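# Route PSU cable through case wall and seat the supply

## Task

Thread the power supply's cable through the hole in the computer case's internal wall so that the entire plug ends up in the far compartment, clearly distant from that wall, and the cable between the supply and the wall is nearly taut. Stand the supply upright on the case floor inside the rear-panel slot, cable end facing inward, with its end plate lying flush on the outer face of that panel. The case must rest flat on the table with nothing beneath its feet. No other loose object may touch the supply, the cable or the plug. Everything must stay put without the robot holding it. Finally open the grippers and move the arms away.

## Robot and tools

Robot: two Doosan M1013 arms, left_arm and right_arm, each with a Robotiq 2F-140 gripper and a wrist camera. Both arms report in one scene frame. Its origin is on the table top midway between the arms, +z is up and +x points out over the table. left_arm stands on the +y side with its base near (-0.024, +0.637, 0) m, and right_arm near (+0.061, -0.617, 0) m. The names are labels only and do not match sides of any image. In the gripper's own axes, the fingers point along +z and open and close along y. end_effector_position is the spot between the pads when they are shut. Closed fingertips reach about 33 mm past it, and open ones about 9 mm. Closing also pushes the tips roughly 24 mm further out, so keep that gap above a surface.

Row format, shared by execute_actions and move: one flat list of 18 numbers, each in [-1, 1], covering both arms even if only one moves. The order is left dx, dy, dz, rx, ry, rz, left gripper position, force_limit, speed, then the same nine for the right arm. dx..rz are offsets, not poses. They are taken in that gripper's own axes and measured from its pose at the start of the action. 1.0 stands for 0.6 m of travel or 180 degrees of turn, and rx, ry, rz form a single rotation vector. Gripper position: +1 is fully open (140 mm), about -0.8 is where the pads touch, and -1 keeps closing until blocked. force_limit: -1 is about 14 N, 0 about 60 N, +1 about 107 N. Gripper speed: -1 is about 30 mm/s, 0 about 140, +1 about 250. These three are absolute settings, and 0 is a real command. To leave a gripper unchanged, repeat its previous three values.

execute_actions(actions): actions is a list of actions. Each action is a table of up to 15 rows, and each row lasts one control step of 1/30 s. A short table repeats its final row until 15 steps have run. Every row is an offset from the pose at the start of that action, not from the row before it. The first action of a call starts from the last pose reported. An empty list just returns the state and images. On each step the controller clips the command to 70 mm and 16 degrees from the measured pose. A far target may therefore need several actions, and the arm stops at its last clipped pose.

move(target, speed, stop_force, blocking): target is one 18-number row. Its offsets start from the pose in the latest result showing one. Each gripper follows a straight line, and both paths finish together. A path lasts 0.5 to 10 s and is cut off at 10 s. speed is the top path speed in m/s, 0.002 to 0.5, default 0.25, and turning is capped at twice that in rad/s. The arm can lag, wander or overshoot speed, especially near full stretch, and it does not avoid obstacles or the other arm. stop_force (20 to 80 N, one value for both arms) ends an arm's path once push against its motion exceeds that value for 2 steps. The arm then backs up 2 steps and holds. Use it only very slowly and without rotating that gripper, and leave it out when backing off something. It is rejected in the first 0.2 s and with blocking=false. blocking=false returns after 0.5 s while motion continues. Use wait or stop before sending more motion. The move line reports endings such as done, off_target, moving, held, contact or fault. limits=paced means the sent pose was clipped. limits=held means some steps were blocked, and fast catch-up motion can follow.

wait(seconds, 0 to 10) lets the scene run with the last commands held. stop brakes a running move, though the fingers keep going. zoom_image(camera, region=[x0,y0,x1,y1], max 504x504 pixels) enlarges part of the latest image. Cameras: cam_high and cam_low (896x504), cam_left_wrist and cam_right_wrist (504x504, fisheye). read_manual gives licence text only. finished_scene(scene) ends the scene and cannot be undone.

Results: each arm gives position (m), quat_wxyz and velocities in the scene frame, and the printed position can be off at long reach. A Hand target line shows where the controller is driving. Step readings mark blocked steps with HELD. A pose unreachable line means the clearance check changed that arm's command. object_status: 0 moving, 1 stopped while opening, 2 stopped while closing (a grip), 3 reached the request or pads met. position_measured runs from 3 (open) to 230 (pads together). For a firmer grip while status is 2, raise force_limit and change position slightly, for example from -1 to -0.98.

Cautions: a joint torque over its load limit, or any outside force of 144 N, freezes that arm for 10 s. The load limits are waist and shoulder 316, elbow 148, wrist joints 41.8 N m. The arms are stiff, so aiming even slightly past a firm contact can fault. Holding loads heats motors, and MOTOR HOT warns before a forced stop. Avoid collisions or hard pressing between the arms. Never knock anything off the table, and avoid drops, slams and hard shoves. Loose objects may get occasional small pushes.

Each tool is called by a JSON object that holds its "name" and its "arguments".

## Session

{"name": "execute_actions", "arguments": {"actions": []}}

Scene clock: 0.00 s.
left_arm: end_effector_position=(+0.1867, +0.7366, +0.2667) position_measured=3 object_status=3 end_effector_quat_wxyz=(+0.666, -0.456, -0.469, +0.358) end_effector_velocity=(+0.000, -0.000, -0.000) end_effector_angular_velocity=(+0.001, +0.001, +0.000) | right_arm: end_effector_position=(+0.6334, -0.4418, +0.3990) position_measured=230 object_status=3 end_effector_quat_wxyz=(-0.018, +0.803, -0.596, -0.004) end_effector_velocity=(+0.000, -0.000, +0.000) end_effector_angular_velocity=(+0.000, -0.001, -0.000)
Joint positions: left_arm=[-0.051  0.442  2.213  0.279  2.187 -0.176] | right_arm=[0.146 0.052 1.591 0.03  1.477 3.069]
Joint velocities: left_arm=[-0.     0.001 -0.    -0.     0.    -0.001] | right_arm=[-0.     0.    -0.     0.    -0.001 -0.   ]
Hand target (left_arm): +0.187, +0.737, +0.267; +0.666, -0.456, -0.469, +0.358
Hand target (right_arm): +0.633, -0.442, +0.399; -0.018, +0.803, -0.596, -0.004
camera_calibration (this result's frames):
cam_left_wrist: T_world_to_cam=[[-0.095154, 0.109828, -0.989385, 0.197231], [0.0752661, -0.990256, -0.117163, 0.750265], [-0.992613, -0.0856157, 0.0859605, 0.397081], [0, 0, 0, 1]] pos_world=[0.356445, 0.75529, 0.248907]
cam_right_wrist: T_world_to_cam=[[-0.96985, -0.237505, -0.0546101, 0.535152], [-0.238981, 0.882981, 0.404021, 0.379528], [-0.0477374, 0.404891, -0.913118, 0.742023], [0, 0, 0, 1]] pos_world=[0.645139, -0.508453, 0.553442]

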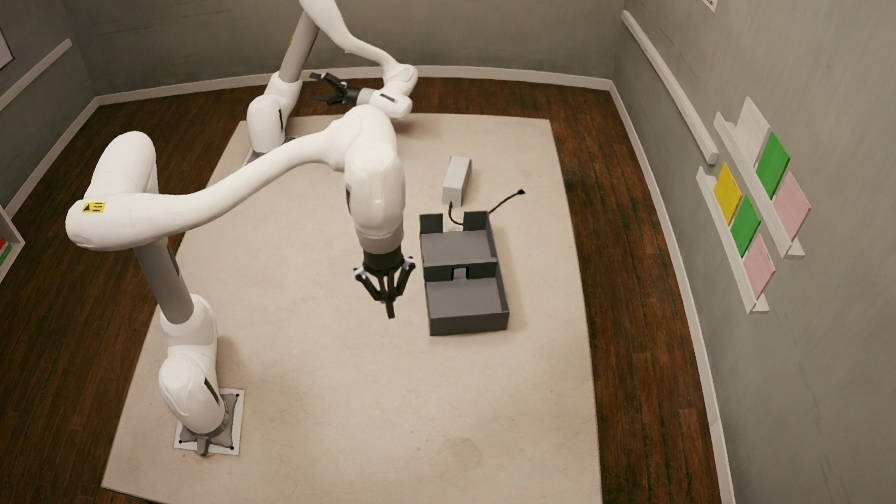

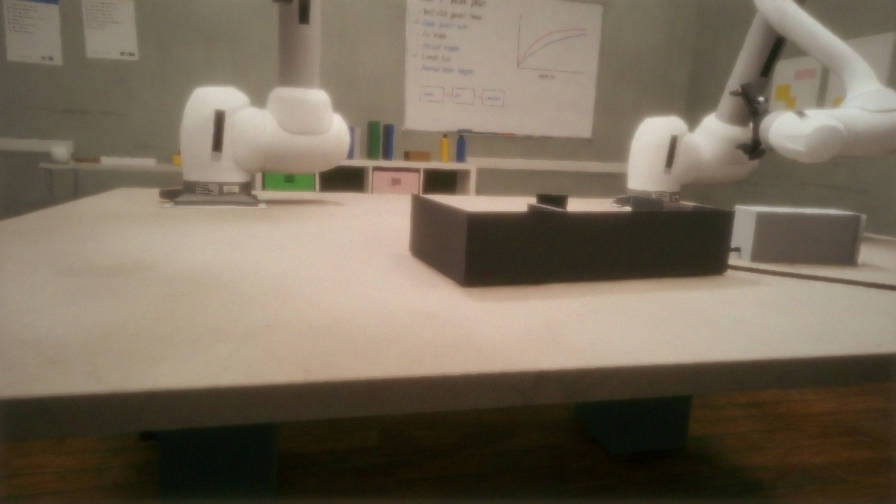

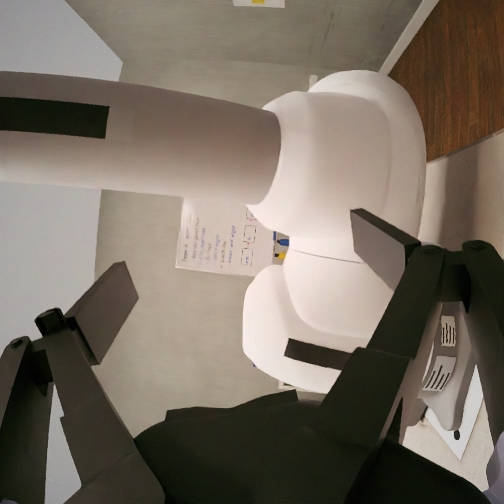

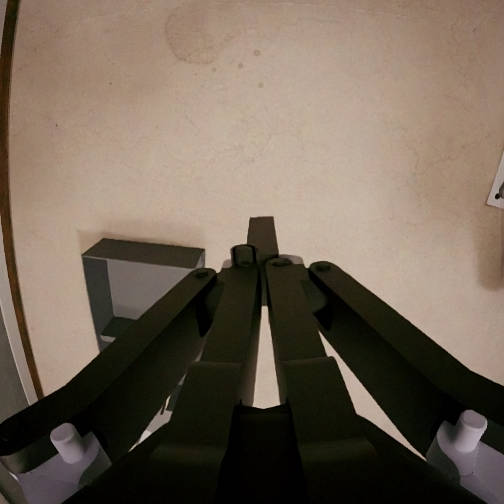

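{"name": "zoom_image", "arguments": {"camera": "cam_high", "region": [400, 145, 560, 345]}}

Region (400, 145, 560, 345) of cam_high's 896x504 image, scaled by 2.520, with more detail than that image has; it fills the left 403 columns of this view, and the rest is white.

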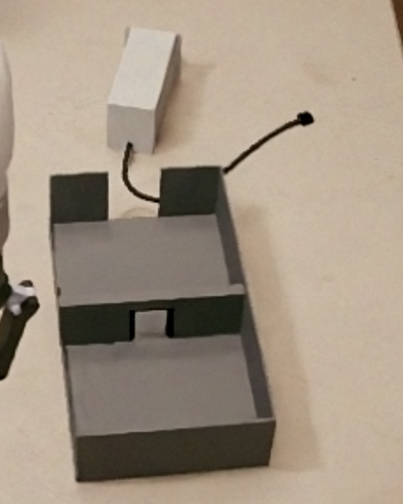

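{"name": "move", "arguments": {"target": [-0.081,-0.223,-0.912,-0.082,-0.641,-0.508,-0.3,-0.5,0,-0.353,-0.397,0.44,0.017,-0.222,0.047,-0.2,-0.5,0], "speed": 0.3}}

Scene clock: 32.80 s.
left_arm: end_effector_position=(+0.7000, +0.5014, +0.2993) position_measured=167 object_status=3 end_effector_quat_wxyz=(-0.001, -0.358, +0.934, +0.001) end_effector_velocity=(+0.001, -0.001, +0.000) end_effector_angular_velocity=(+0.004, -0.001, +0.004) | right_arm: end_effector_position=(+0.8037, -0.1616, +0.1466) position_measured=154 object_status=3 end_effector_quat_wxyz=(-0.241, +0.707, -0.611, -0.264) end_effector_velocity=(+0.000, +0.001, -0.001) end_effector_angular_velocity=(+0.002, +0.001, +0.000)
Joint positions: left_arm=[-0.235  0.31   1.461 -0.     1.373 -2.535] | right_arm=[0.177 0.549 1.561 0.84  1.093 2.822]
Joint velocities: left_arm=[-0.003  0.001 -0.003  0.005  0.001 -0.008] | right_arm=[ 0.     0.002 -0.     0.002 -0.    -0.001]
Hand target (left_arm): +0.700, +0.501, +0.299; -0.001, -0.358, +0.934, +0.001
Hand target (right_arm): +0.804, -0.162, +0.147; -0.241, +0.707, -0.611, -0.264
Off the commanded pose (left_arm): 0.001 m, 0 deg.
Off the commanded pose (right_arm): 0.000 m, 0 deg.
move: done
camera_calibration (this result's frames):
cam_left_wrist: T_world_to_cam=[[-0.483612, 0.87496, 0.0237427, -0.110809], [0.822289, 0.44487, 0.35487, -0.901295], [0.299934, 0.191143, -0.934614, 0.145603], [0, 0, 0, 1]] pos_world=[0.643865, 0.470082, 0.458556]
cam_right_wrist: T_world_to_cam=[[-0.996872, -0.0786227, -0.00801762, 0.793725], [-0.041639, 0.436289, 0.898843, -0.0285151], [-0.0671714, 0.896365, -0.438198, 0.431612], [0, 0, 0, 1]] pos_world=[0.819047, -0.312036, 0.221126]

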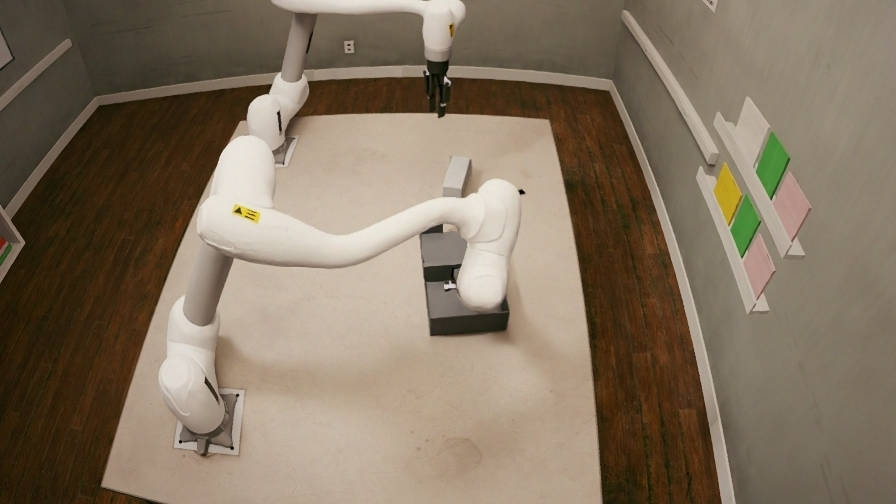

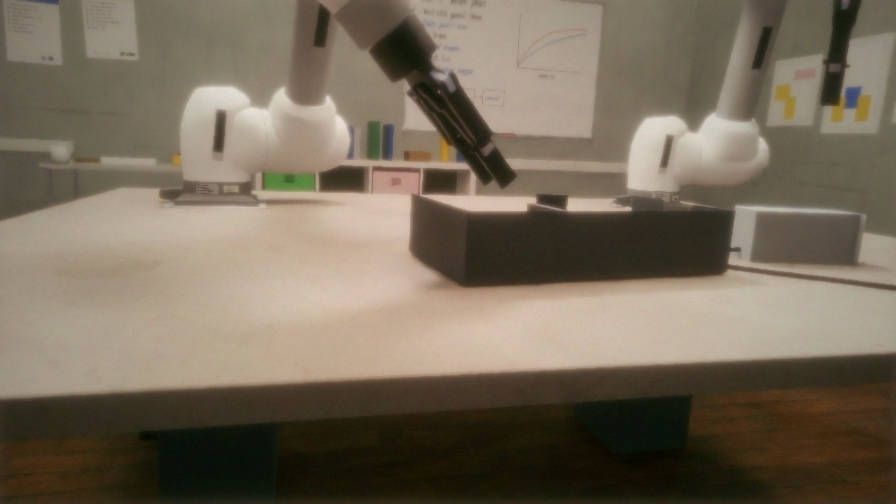

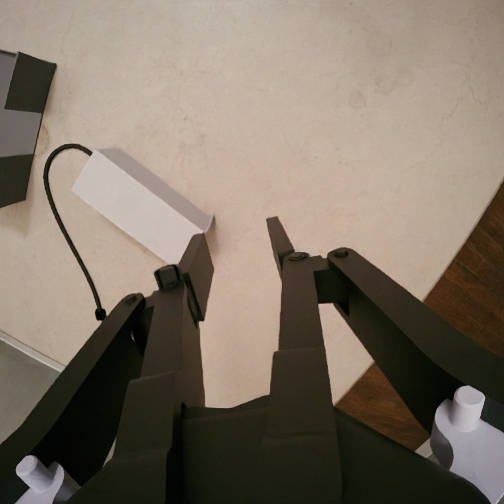

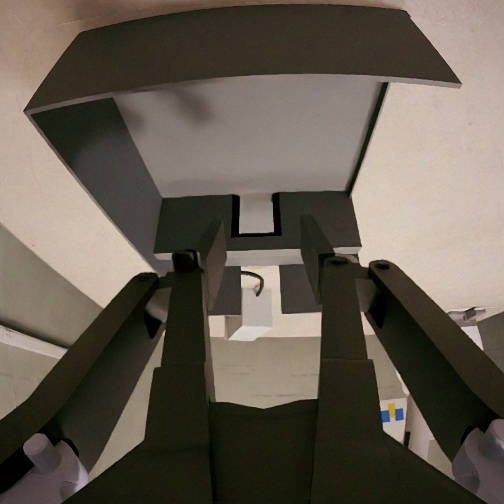

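{"name": "execute_actions", "arguments": {"actions": []}}

Scene clock: 55.40 s.
left_arm: end_effector_position=(+0.7001, +0.5014, +0.2993) position_measured=167 object_status=3 end_effector_quat_wxyz=(-0.001, -0.358, +0.934, +0.001) end_effector_velocity=(-0.000, +0.001, +0.001) end_effector_angular_velocity=(+0.002, -0.000, -0.000) | right_arm: end_effector_position=(+0.8038, -0.1615, +0.1466) position_measured=154 object_status=3 end_effector_quat_wxyz=(-0.241, +0.707, -0.611, -0.264) end_effector_velocity=(-0.001, +0.001, -0.000) end_effector_angular_velocity=(-0.000, +0.001, +0.001)
Joint positions: left_arm=[-0.235  0.31   1.461  0.     1.373 -2.535] | right_arm=[0.177 0.549 1.561 0.84  1.093 2.821]
Joint velocities: left_arm=[ 0.    -0.001 -0.     0.002  0.001 -0.   ] | right_arm=[ 0.001  0.     0.    -0.     0.     0.001]
Hand target (left_arm): +0.700, +0.501, +0.299; -0.001, -0.358, +0.934, +0.001
Hand target (right_arm): +0.804, -0.162, +0.147; -0.241, +0.707, -0.611, -0.264
Off the commanded pose (left_arm): 0.001 m, 0 deg.
Off the commanded pose (right_arm): 0.000 m, 0 deg.
camera_calibration (this result's frames):
cam_left_wrist: T_world_to_cam=[[-0.483905, 0.87479, 0.0240521, -0.110522], [0.822081, 0.444982, 0.355209, -0.90135], [0.300031, 0.19166, -0.934477, 0.145204], [0, 0, 0, 1]] pos_world=[0.643935, 0.469938, 0.458516]
cam_right_wrist: T_world_to_cam=[[-0.996874, -0.0786054, -0.0079896, 0.793757], [-0.0415979, 0.436179, 0.898898, -0.028544], [-0.0671733, 0.89642, -0.438085, 0.43154], [0, 0, 0, 1]] pos_world=[0.819076, -0.311997, 0.221051]

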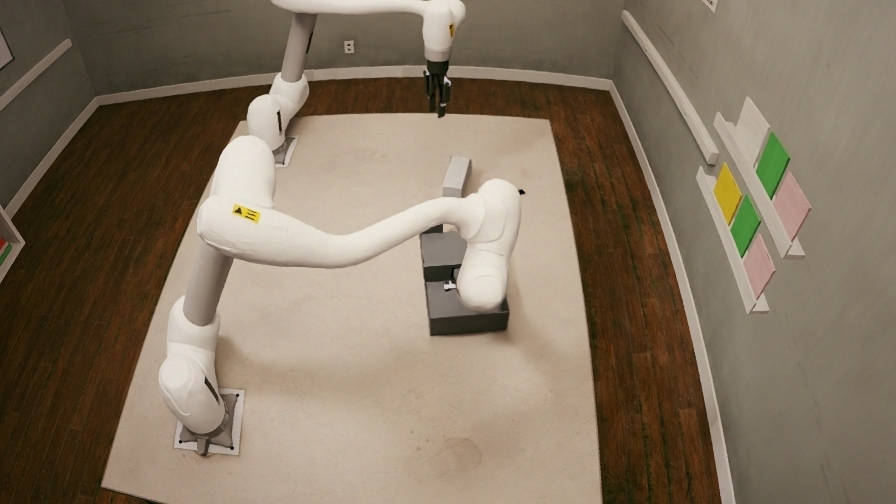

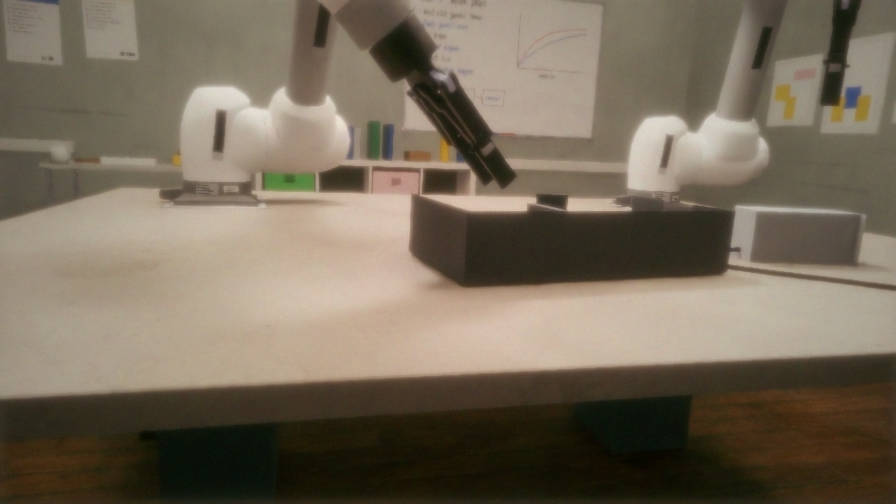

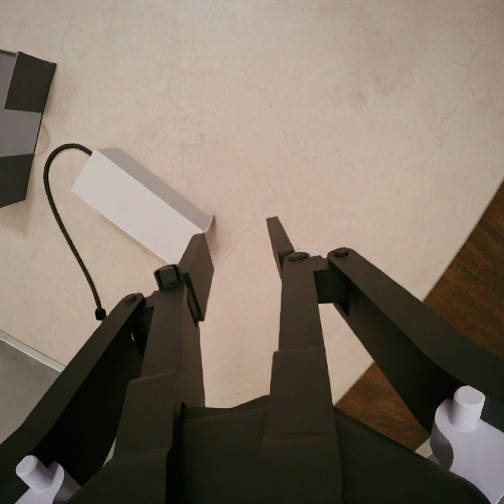

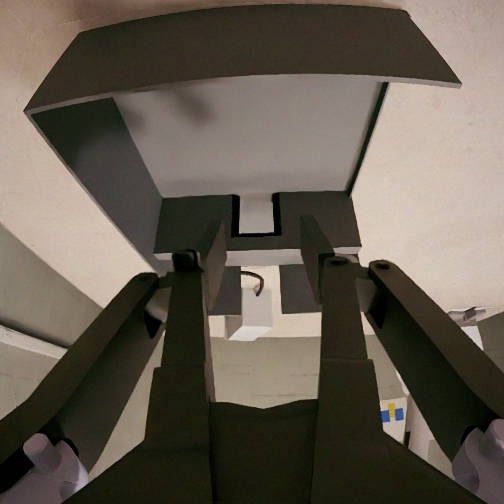

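{"name": "move", "arguments": {"target": [-0.149,-0.495,0.299,0,0,0,-0.3,-0.5,0,0,0,0,0,0,0,-0.2,-0.5,0]}}

Scene clock: 62.33 s.
left_arm: end_effector_position=(+0.9646, +0.3404, +0.1193) position_measured=167 object_status=3 end_effector_quat_wxyz=(-0.001, -0.358, +0.934, +0.001) end_effector_velocity=(+0.001, -0.001, -0.001) end_effector_angular_velocity=(-0.001, +0.002, +0.000) | right_arm: end_effector_position=(+0.8038, -0.1615, +0.1466) position_measured=154 object_status=3 end_effector_quat_wxyz=(-0.241, +0.707, -0.611, -0.264) end_effector_velocity=(-0.000, +0.000, +0.000) end_effector_angular_velocity=(-0.000, +0.000, +0.001)
Joint positions: left_arm=[-0.328  0.889  0.846 -0.     1.408 -2.628] | right_arm=[0.177 0.549 1.561 0.84  1.093 2.821]
Joint velocities: left_arm=[ 0.     0.004 -0.007 -0.002  0.004  0.   ] | right_arm=[ 0.     0.    -0.    -0.     0.001 -0.   ]
Hand target (left_arm): +0.965, +0.340, +0.119; -0.001, -0.358, +0.934, +0.001
Hand target (right_arm): +0.804, -0.162, +0.147; -0.241, +0.707, -0.611, -0.264
Off the commanded pose (left_arm): 0.000 m, 0 deg.
Off the commanded pose (right_arm): 0.000 m, 0 deg.
move: done
camera_calibration (this result's frames):
cam_left_wrist: T_world_to_cam=[[-0.48397, 0.874763, 0.0237289, 0.162748], [0.821966, 0.445121, 0.355302, -0.983195], [0.300243, 0.19146, -0.93445, -0.0716868], [0, 0, 0, 1]] pos_world=[0.908441, 0.309, 0.278482]
cam_right_wrist: T_world_to_cam=[[-0.996874, -0.0786053, -0.0079897, 0.793757], [-0.041598, 0.436179, 0.898898, -0.0285441], [-0.0671732, 0.89642, -0.438085, 0.43154], [0, 0, 0, 1]] pos_world=[0.819076, -0.311997, 0.221051]

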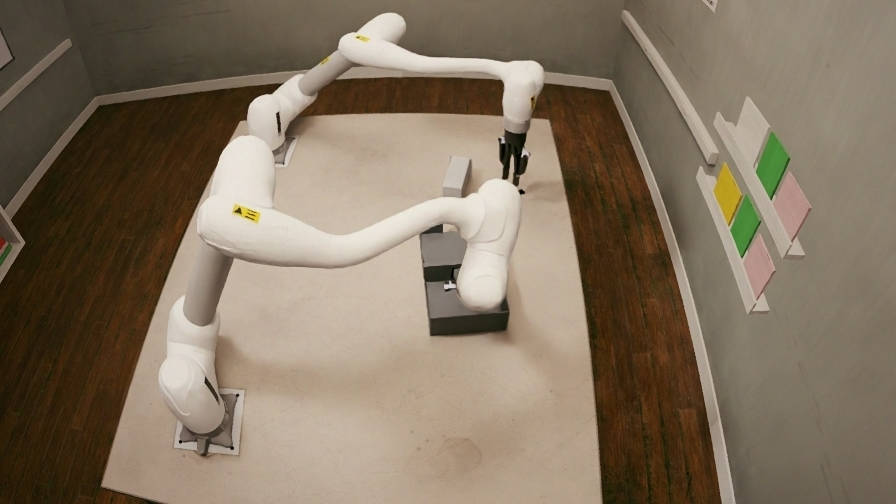

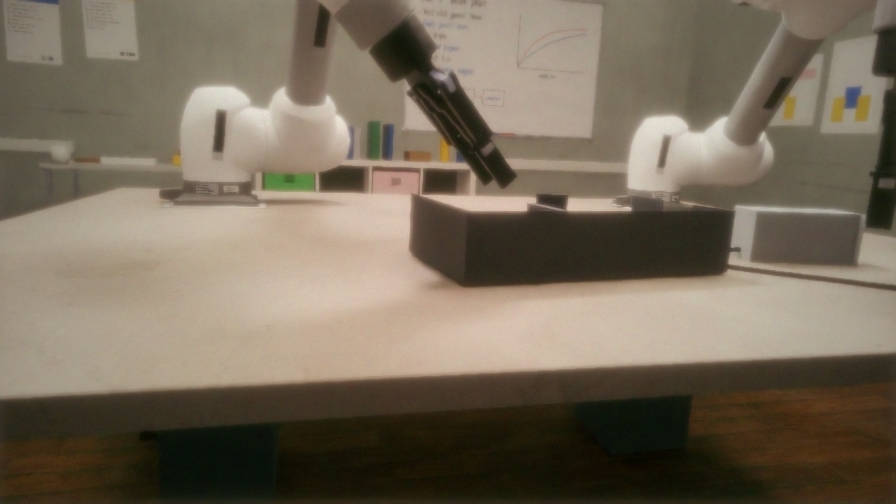

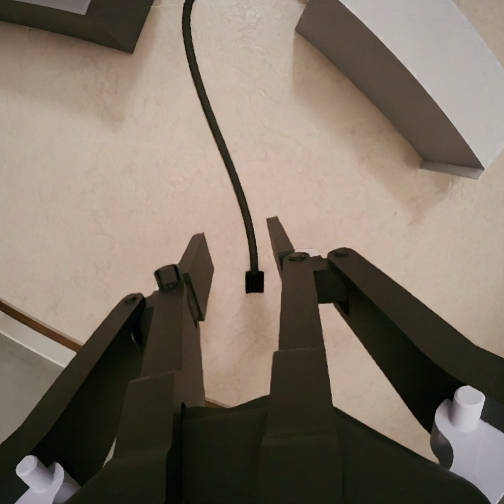

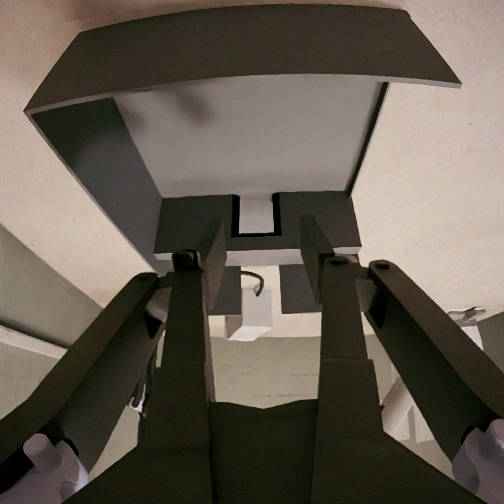

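{"name": "move", "arguments": {"target": [0,0,0.135,0,0,0,-0.3,-0.5,0,0,0,0,0,0,0,-0.2,-0.5,0], "speed": 0.08}}

{"name": "move", "arguments": {"target": [0,0,0,0,0,0,-1,-0.5,-0.5,0,0,0,0,0,0,-0.2,-0.5,0]}}

Scene clock: 70.73 s.
left_arm: end_effector_position=(+0.9644, +0.3403, +0.0385) position_measured=167 object_status=3 end_effector_quat_wxyz=(-0.001, -0.358, +0.934, +0.001) end_effector_velocity=(+0.000, -0.000, -0.001) end_effector_angular_velocity=(-0.001, -0.001, -0.001) | right_arm: end_effector_position=(+0.8038, -0.1615, +0.1466) position_measured=154 object_status=3 end_effector_quat_wxyz=(-0.241, +0.707, -0.611, -0.264) end_effector_velocity=(-0.000, +0.000, -0.000) end_effector_angular_velocity=(-0.000, +0.000, -0.000)
Joint positions: left_arm=[-0.328  0.925  0.925 -0.     1.293 -2.628] | right_arm=[0.177 0.549 1.561 0.84  1.093 2.821]
Joint velocities: left_arm=[-0.     0.     0.001 -0.001 -0.002  0.001] | right_arm=[ 0.  0.  0. -0. -0.  0.]
Hand target (left_arm): +0.964, +0.340, +0.038; -0.001, -0.358, +0.934, +0.001
Hand target (right_arm): +0.804, -0.162, +0.147; -0.241, +0.707, -0.611, -0.264
Off the commanded pose (left_arm): 0.000 m, 0 deg.
Off the commanded pose (right_arm): 0.000 m, 0 deg.
move: done
camera_calibration (this result's frames):
cam_left_wrist: T_world_to_cam=[[-0.483877, 0.874816, 0.0236741, 0.164508], [0.822013, 0.445057, 0.355273, -0.954254], [0.300262, 0.191369, -0.934463, -0.147126], [0, 0, 0, 1]] pos_world=[0.908188, 0.308938, 0.197642]
cam_right_wrist: T_world_to_cam=[[-0.996874, -0.0786053, -0.00798967, 0.793757], [-0.0415979, 0.436179, 0.898898, -0.0285441], [-0.0671732, 0.89642, -0.438085, 0.431539], [0, 0, 0, 1]] pos_world=[0.819076, -0.311997, 0.221051]

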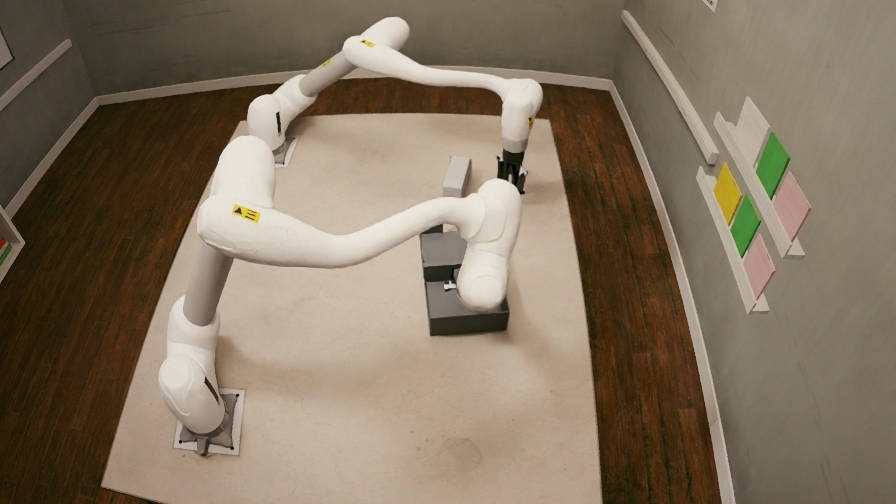

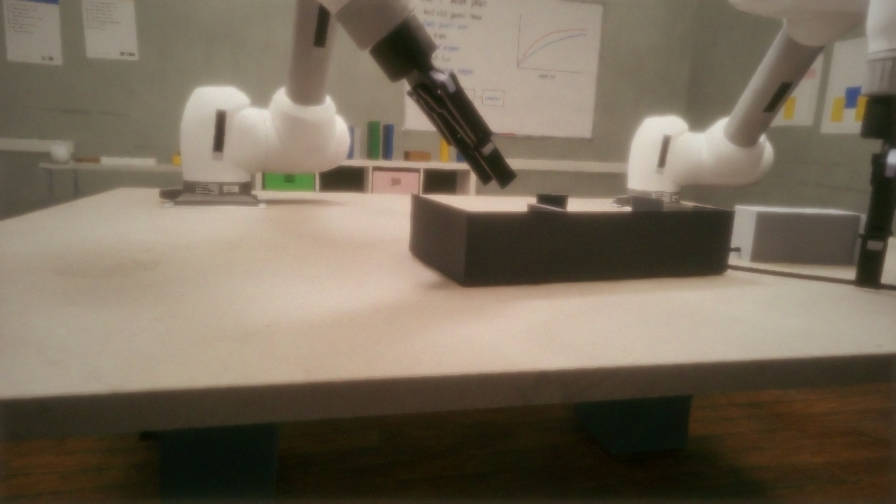

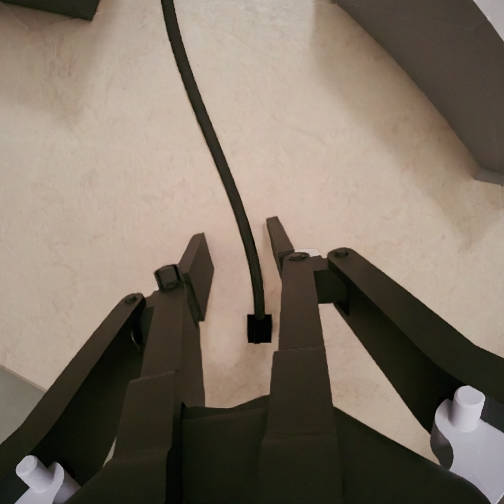

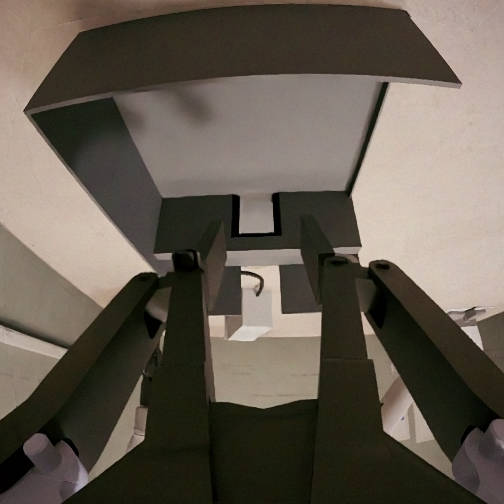

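Scene clock: 71.37 s.
left_arm: end_effector_position=(+0.9644, +0.3403, +0.0384) position_measured=223 object_status=2 end_effector_quat_wxyz=(-0.001, -0.358, +0.934, +0.001) end_effector_velocity=(-0.001, -0.000, -0.002) end_effector_angular_velocity=(+0.001, +0.002, +0.000) | right_arm: end_effector_position=(+0.8038, -0.1615, +0.1466) position_measured=154 object_status=3 end_effector_quat_wxyz=(-0.241, +0.707, -0.611, -0.264) end_effector_velocity=(+0.000, -0.000, -0.000) end_effector_angular_velocity=(-0.000, -0.001, -0.001)
Joint positions: left_arm=[-0.328  0.925  0.925 -0.     1.293 -2.628] | right_arm=[0.177 0.549 1.561 0.84  1.093 2.821]
Joint velocities: left_arm=[-0.     0.002  0.001  0.     0.    -0.001] | right_arm=[-0.     0.     0.     0.    -0.001 -0.   ]
Hand target (left_arm): +0.964, +0.340, +0.038; -0.001, -0.358, +0.934, +0.001
Hand target (right_arm): +0.804, -0.162, +0.147; -0.241, +0.707, -0.611, -0.264
Off the commanded pose (left_arm): 0.000 m, 0 deg.
Off the commanded pose (right_arm): 0.000 m, 0 deg.
move: done
camera_calibration (this result's frames):
cam_left_wrist: T_world_to_cam=[[-0.48386, 0.874825, 0.023677, 0.164489], [0.822023, 0.44504, 0.35527, -0.95424], [0.300262, 0.191364, -0.934464, -0.14717], [0, 0, 0, 1]] pos_world=[0.908186, 0.308939, 0.197594]
cam_right_wrist: T_world_to_cam=[[-0.996874, -0.0786053, -0.00798963, 0.793757], [-0.0415979, 0.436179, 0.898898, -0.0285441], [-0.0671732, 0.89642, -0.438085, 0.431539], [0, 0, 0, 1]] pos_world=[0.819076, -0.311997, 0.221051]

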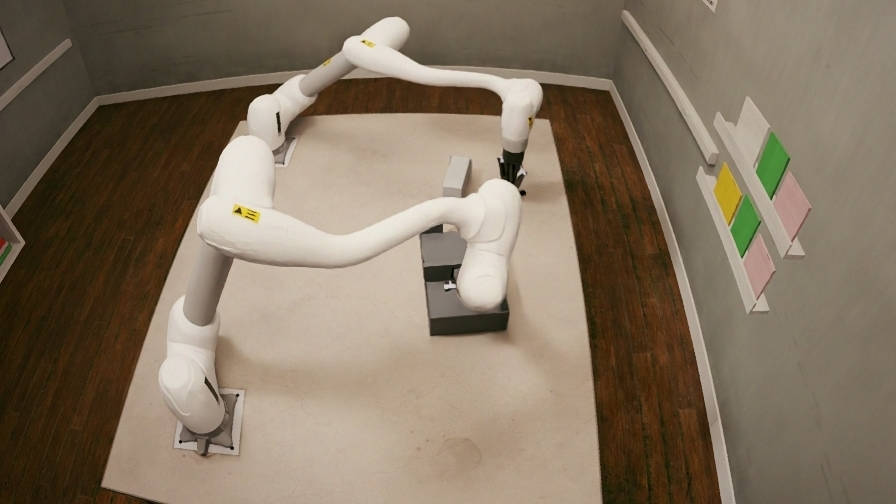

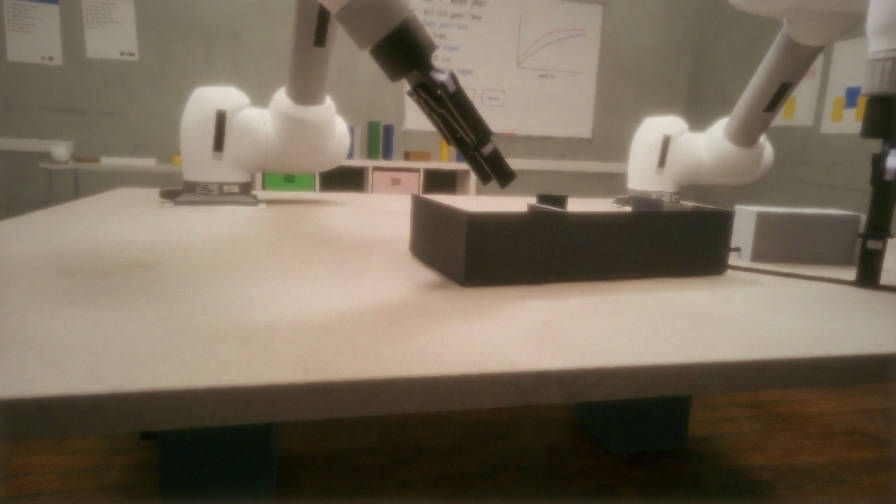

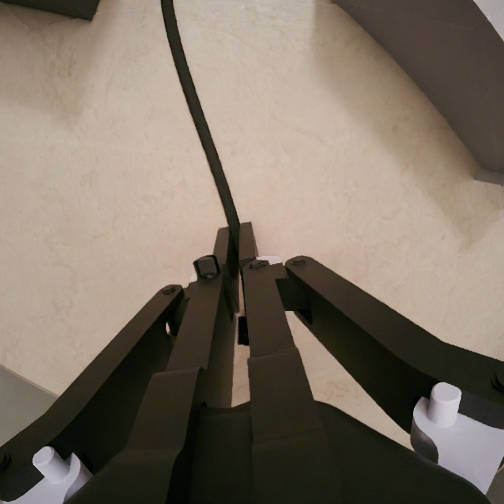

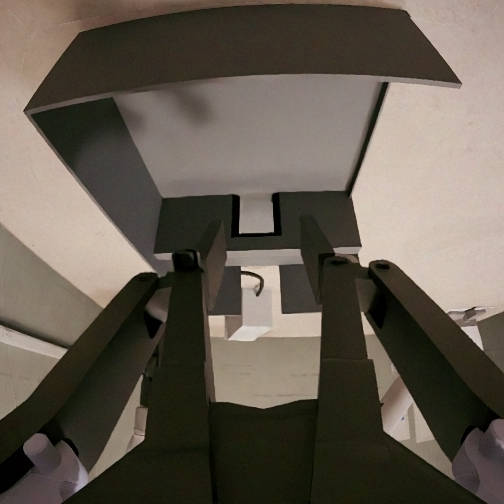

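{"name": "move", "arguments": {"target": [0.157,-0.015,-0.195,0,0,0.333,-1,-0.5,-0.5,0,0,0,0,0,0,-0.2,-0.5,0], "speed": 0.15}}

Scene clock: 82.37 s.
left_arm: end_effector_position=(+0.9008, +0.2707, +0.1556) position_measured=223 object_status=2 end_effector_quat_wxyz=(-0.001, +0.156, +0.988, -0.000) end_effector_velocity=(-0.001, -0.000, +0.001) end_effector_angular_velocity=(+0.001, -0.001, -0.009) | right_arm: end_effector_position=(+0.8038, -0.1615, +0.1466) position_measured=154 object_status=3 end_effector_quat_wxyz=(-0.241, +0.707, -0.611, -0.264) end_effector_velocity=(-0.000, +0.000, -0.000) end_effector_angular_velocity=(-0.000, -0.000, +0.000)
Joint positions: left_arm=[-0.415  0.8    0.944 -0.     1.399 -1.669] | right_arm=[0.177 0.549 1.561 0.84  1.093 2.821]
Joint velocities: left_arm=[-0.001 -0.001  0.     0.001  0.001  0.008] | right_arm=[ 0.001 -0.     0.     0.    -0.001 -0.   ]
Hand target (left_arm): +0.901, +0.271, +0.156; -0.001, +0.157, +0.988, -0.000
Hand target (right_arm): +0.804, -0.162, +0.147; -0.241, +0.707, -0.611, -0.264
Off the commanded pose (left_arm): 0.000 m, 0 deg.
Off the commanded pose (right_arm): 0.000 m, 0 deg.
move: done
camera_calibration (this result's frames):
cam_left_wrist: T_world_to_cam=[[0.514102, 0.857454, 0.0217445, -0.702125], [0.797768, -0.487321, 0.355083, -0.638368], [0.315064, -0.165202, -0.934582, 0.0779194], [0, 0, 0, 1]] pos_world=[0.845684, 0.303822, 0.314763]
cam_right_wrist: T_world_to_cam=[[-0.996874, -0.0786056, -0.00798978, 0.793757], [-0.0415982, 0.436179, 0.898898, -0.0285441], [-0.0671734, 0.89642, -0.438085, 0.43154], [0, 0, 0, 1]] pos_world=[0.819076, -0.311997, 0.221051]

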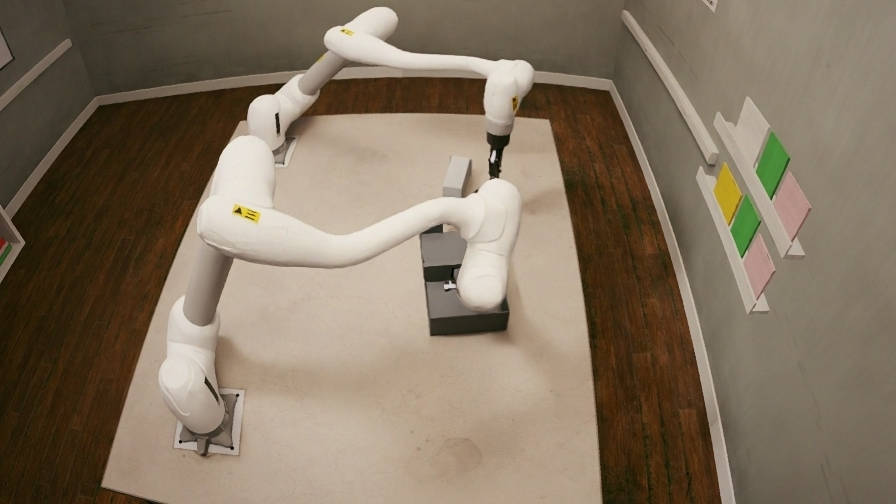

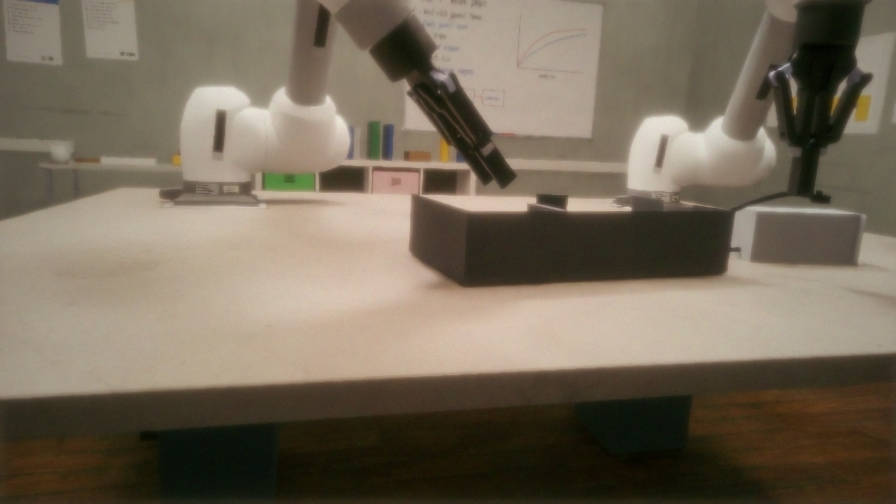

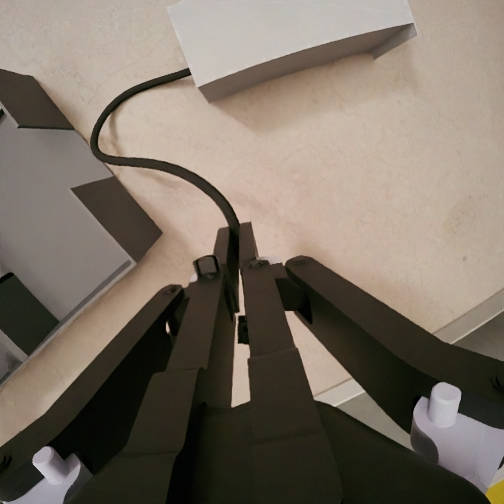

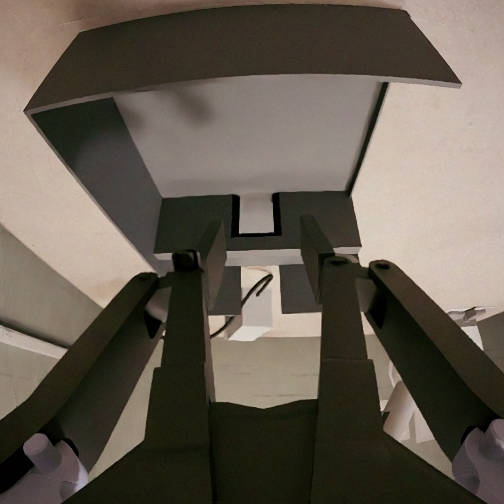

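{"name": "move", "arguments": {"target": [0.091,-0.356,0,0,0,0.356,-1,-0.5,-0.5,0,0,0,0,0,0,-0.2,-0.5,0], "speed": 0.15}}

{"name": "move", "arguments": {"target": [0,0,0.132,0,0,0,-1,-0.5,-0.5,0,0,0,0,0,0,-0.2,-0.5,0], "speed": 0.06}}

Scene clock: 97.47 s.
left_arm: end_effector_position=(+0.7834, +0.0843, +0.1561) position_measured=223 object_status=2 end_effector_quat_wxyz=(-0.001, +0.656, +0.755, -0.001) end_effector_velocity=(-0.001, -0.001, -0.000) end_effector_angular_velocity=(+0.002, -0.000, -0.009) | right_arm: end_effector_position=(+0.8038, -0.1615, +0.1466) position_measured=154 object_status=3 end_effector_quat_wxyz=(-0.241, +0.707, -0.611, -0.264) end_effector_velocity=(-0.000, +0.000, -0.000) end_effector_angular_velocity=(-0.000, -0.000, +0.000)
Joint positions: left_arm=[-0.638  0.768  1.    -0.001  1.374 -0.775] | right_arm=[0.177 0.549 1.561 0.84  1.093 2.821]
Joint velocities: left_arm=[-0.002  0.     0.001  0.002  0.     0.006] | right_arm=[ 0.    -0.     0.001 -0.    -0.    -0.   ]
Hand target (left_arm): +0.783, +0.084, +0.156; -0.001, +0.656, +0.754, -0.001
Hand target (right_arm): +0.804, -0.162, +0.147; -0.241, +0.707, -0.611, -0.264
Off the commanded pose (left_arm): 0.001 m, 0 deg.
Off the commanded pose (right_arm): 0.000 m, 0 deg.
move: done
camera_calibration (this result's frames):
cam_left_wrist: T_world_to_cam=[[0.996001, -0.0868913, 0.0207906, -0.779662], [-0.0885763, -0.929896, 0.356998, 0.0956108], [-0.011687, -0.357412, -0.933874, 0.356666], [0, 0, 0, 1]] pos_world=[0.789181, 0.148639, 0.315158]
cam_right_wrist: T_world_to_cam=[[-0.996874, -0.0786057, -0.00798975, 0.793757], [-0.0415982, 0.436179, 0.898898, -0.0285439], [-0.0671736, 0.89642, -0.438085, 0.43154], [0, 0, 0, 1]] pos_world=[0.819076, -0.311997, 0.221051]

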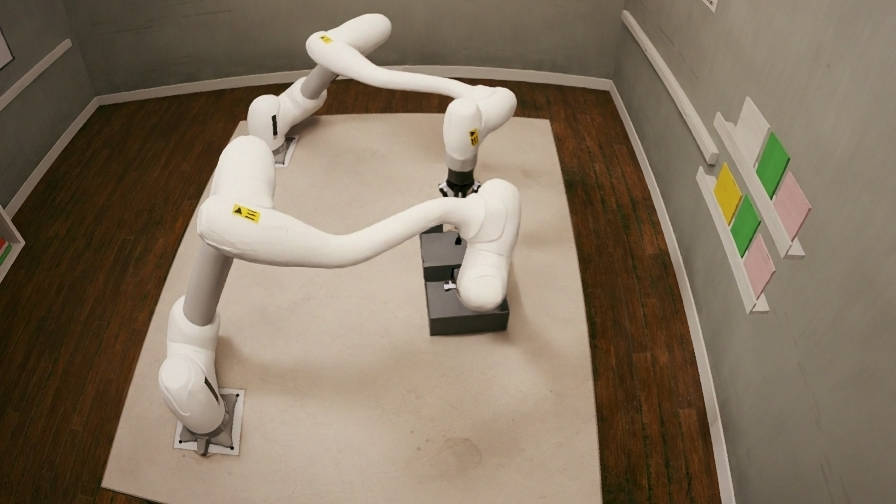

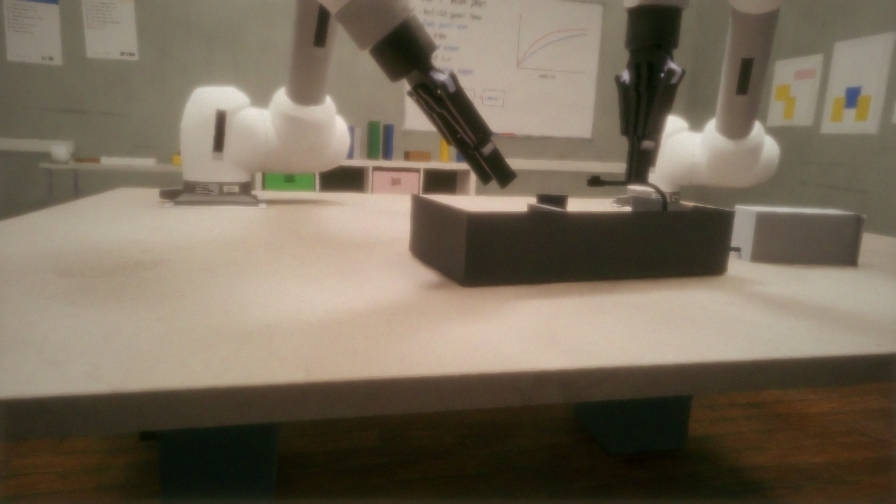

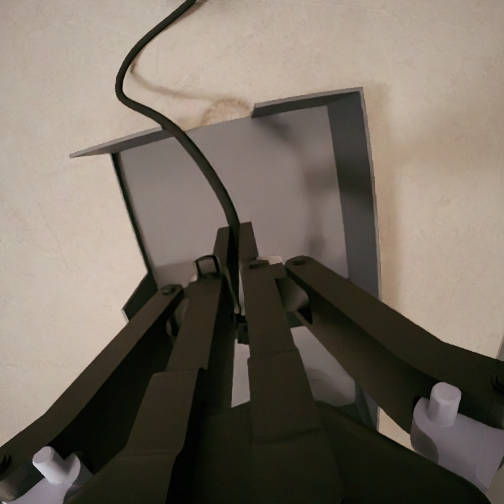

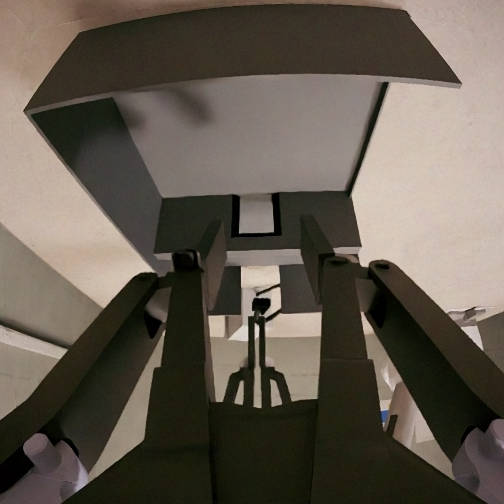

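Scene clock: 99.13 s.
left_arm: end_effector_position=(+0.7831, +0.0842, +0.0771) position_measured=223 object_status=2 end_effector_quat_wxyz=(-0.001, +0.656, +0.755, -0.001) end_effector_velocity=(+0.000, +0.001, -0.003) end_effector_angular_velocity=(+0.003, +0.000, -0.001) | right_arm: end_effector_position=(+0.8038, -0.1615, +0.1466) position_measured=154 object_status=3 end_effector_quat_wxyz=(-0.241, +0.707, -0.611, -0.264) end_effector_velocity=(+0.001, -0.000, -0.000) end_effector_angular_velocity=(-0.000, -0.001, -0.002)
Joint positions: left_arm=[-0.638  0.805  1.079 -0.001  1.258 -0.774] | right_arm=[0.177 0.549 1.561 0.84  1.093 2.821]
Joint velocities: left_arm=[ 0.     0.002  0.001  0.002 -0.001  0.001] | right_arm=[-0.     0.    -0.     0.    -0.002  0.   ]
Hand target (left_arm): +0.783, +0.084, +0.077; -0.001, +0.656, +0.755, -0.001
Hand target (right_arm): +0.804, -0.162, +0.147; -0.241, +0.707, -0.611, -0.264
Off the commanded pose (left_arm): 0.000 m, 0 deg.
Off the commanded pose (right_arm): 0.000 m, 0 deg.
move: done
camera_calibration (this result's frames):
cam_left_wrist: T_world_to_cam=[[0.995992, -0.0870013, 0.0207734, -0.777751], [-0.0886721, -0.929865, 0.357055, 0.123779], [-0.0117479, -0.357466, -0.933852, 0.282885], [0, 0, 0, 1]] pos_world=[0.788932, 0.148554, 0.236133]
cam_right_wrist: T_world_to_cam=[[-0.996874, -0.0786056, -0.00798982, 0.793757], [-0.0415982, 0.436179, 0.898898, -0.028544], [-0.0671734, 0.89642, -0.438085, 0.43154], [0, 0, 0, 1]] pos_world=[0.819076, -0.311997, 0.221051]

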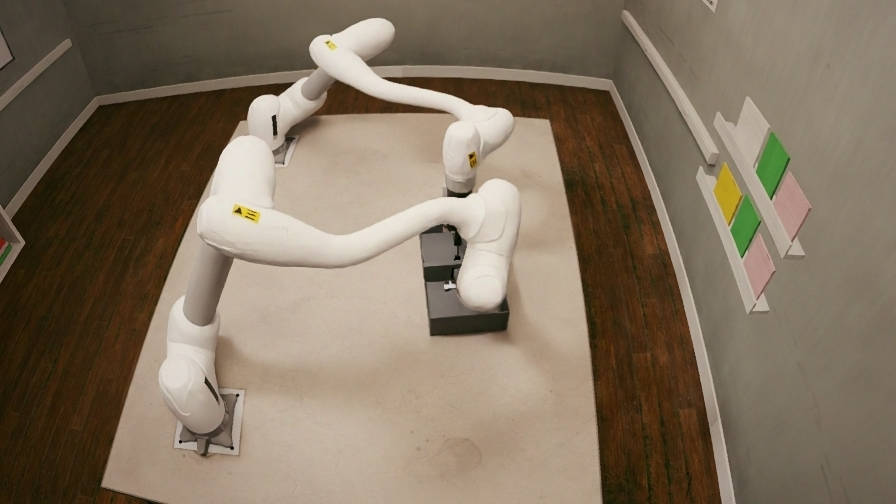

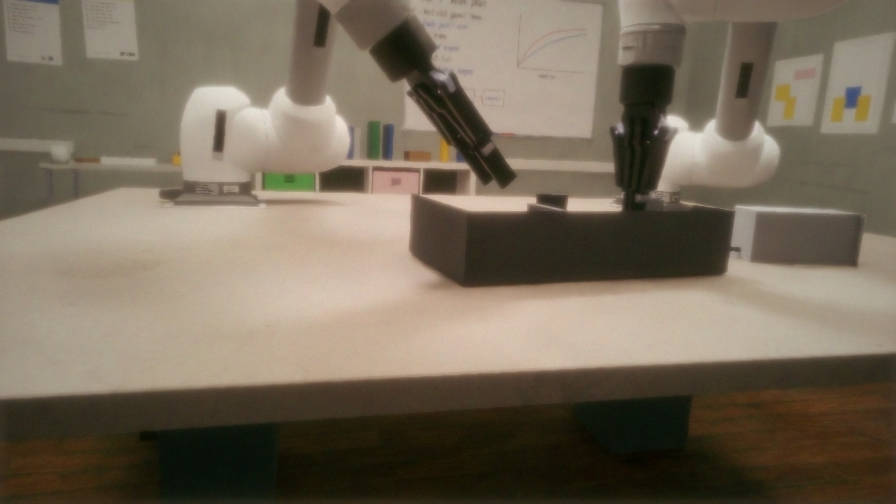

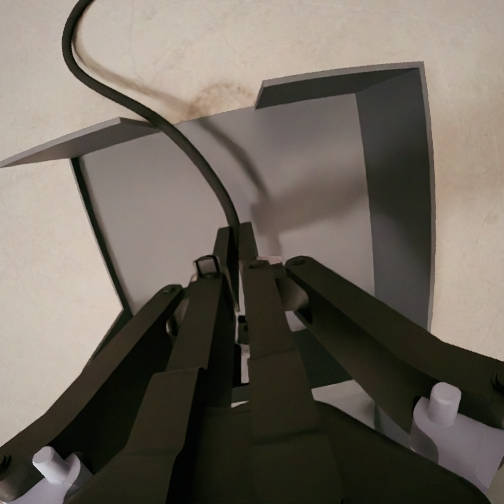

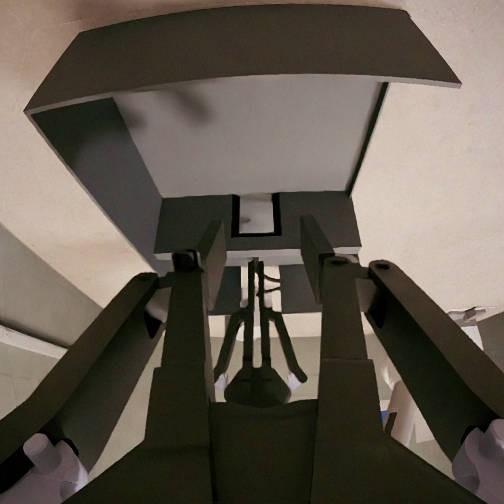

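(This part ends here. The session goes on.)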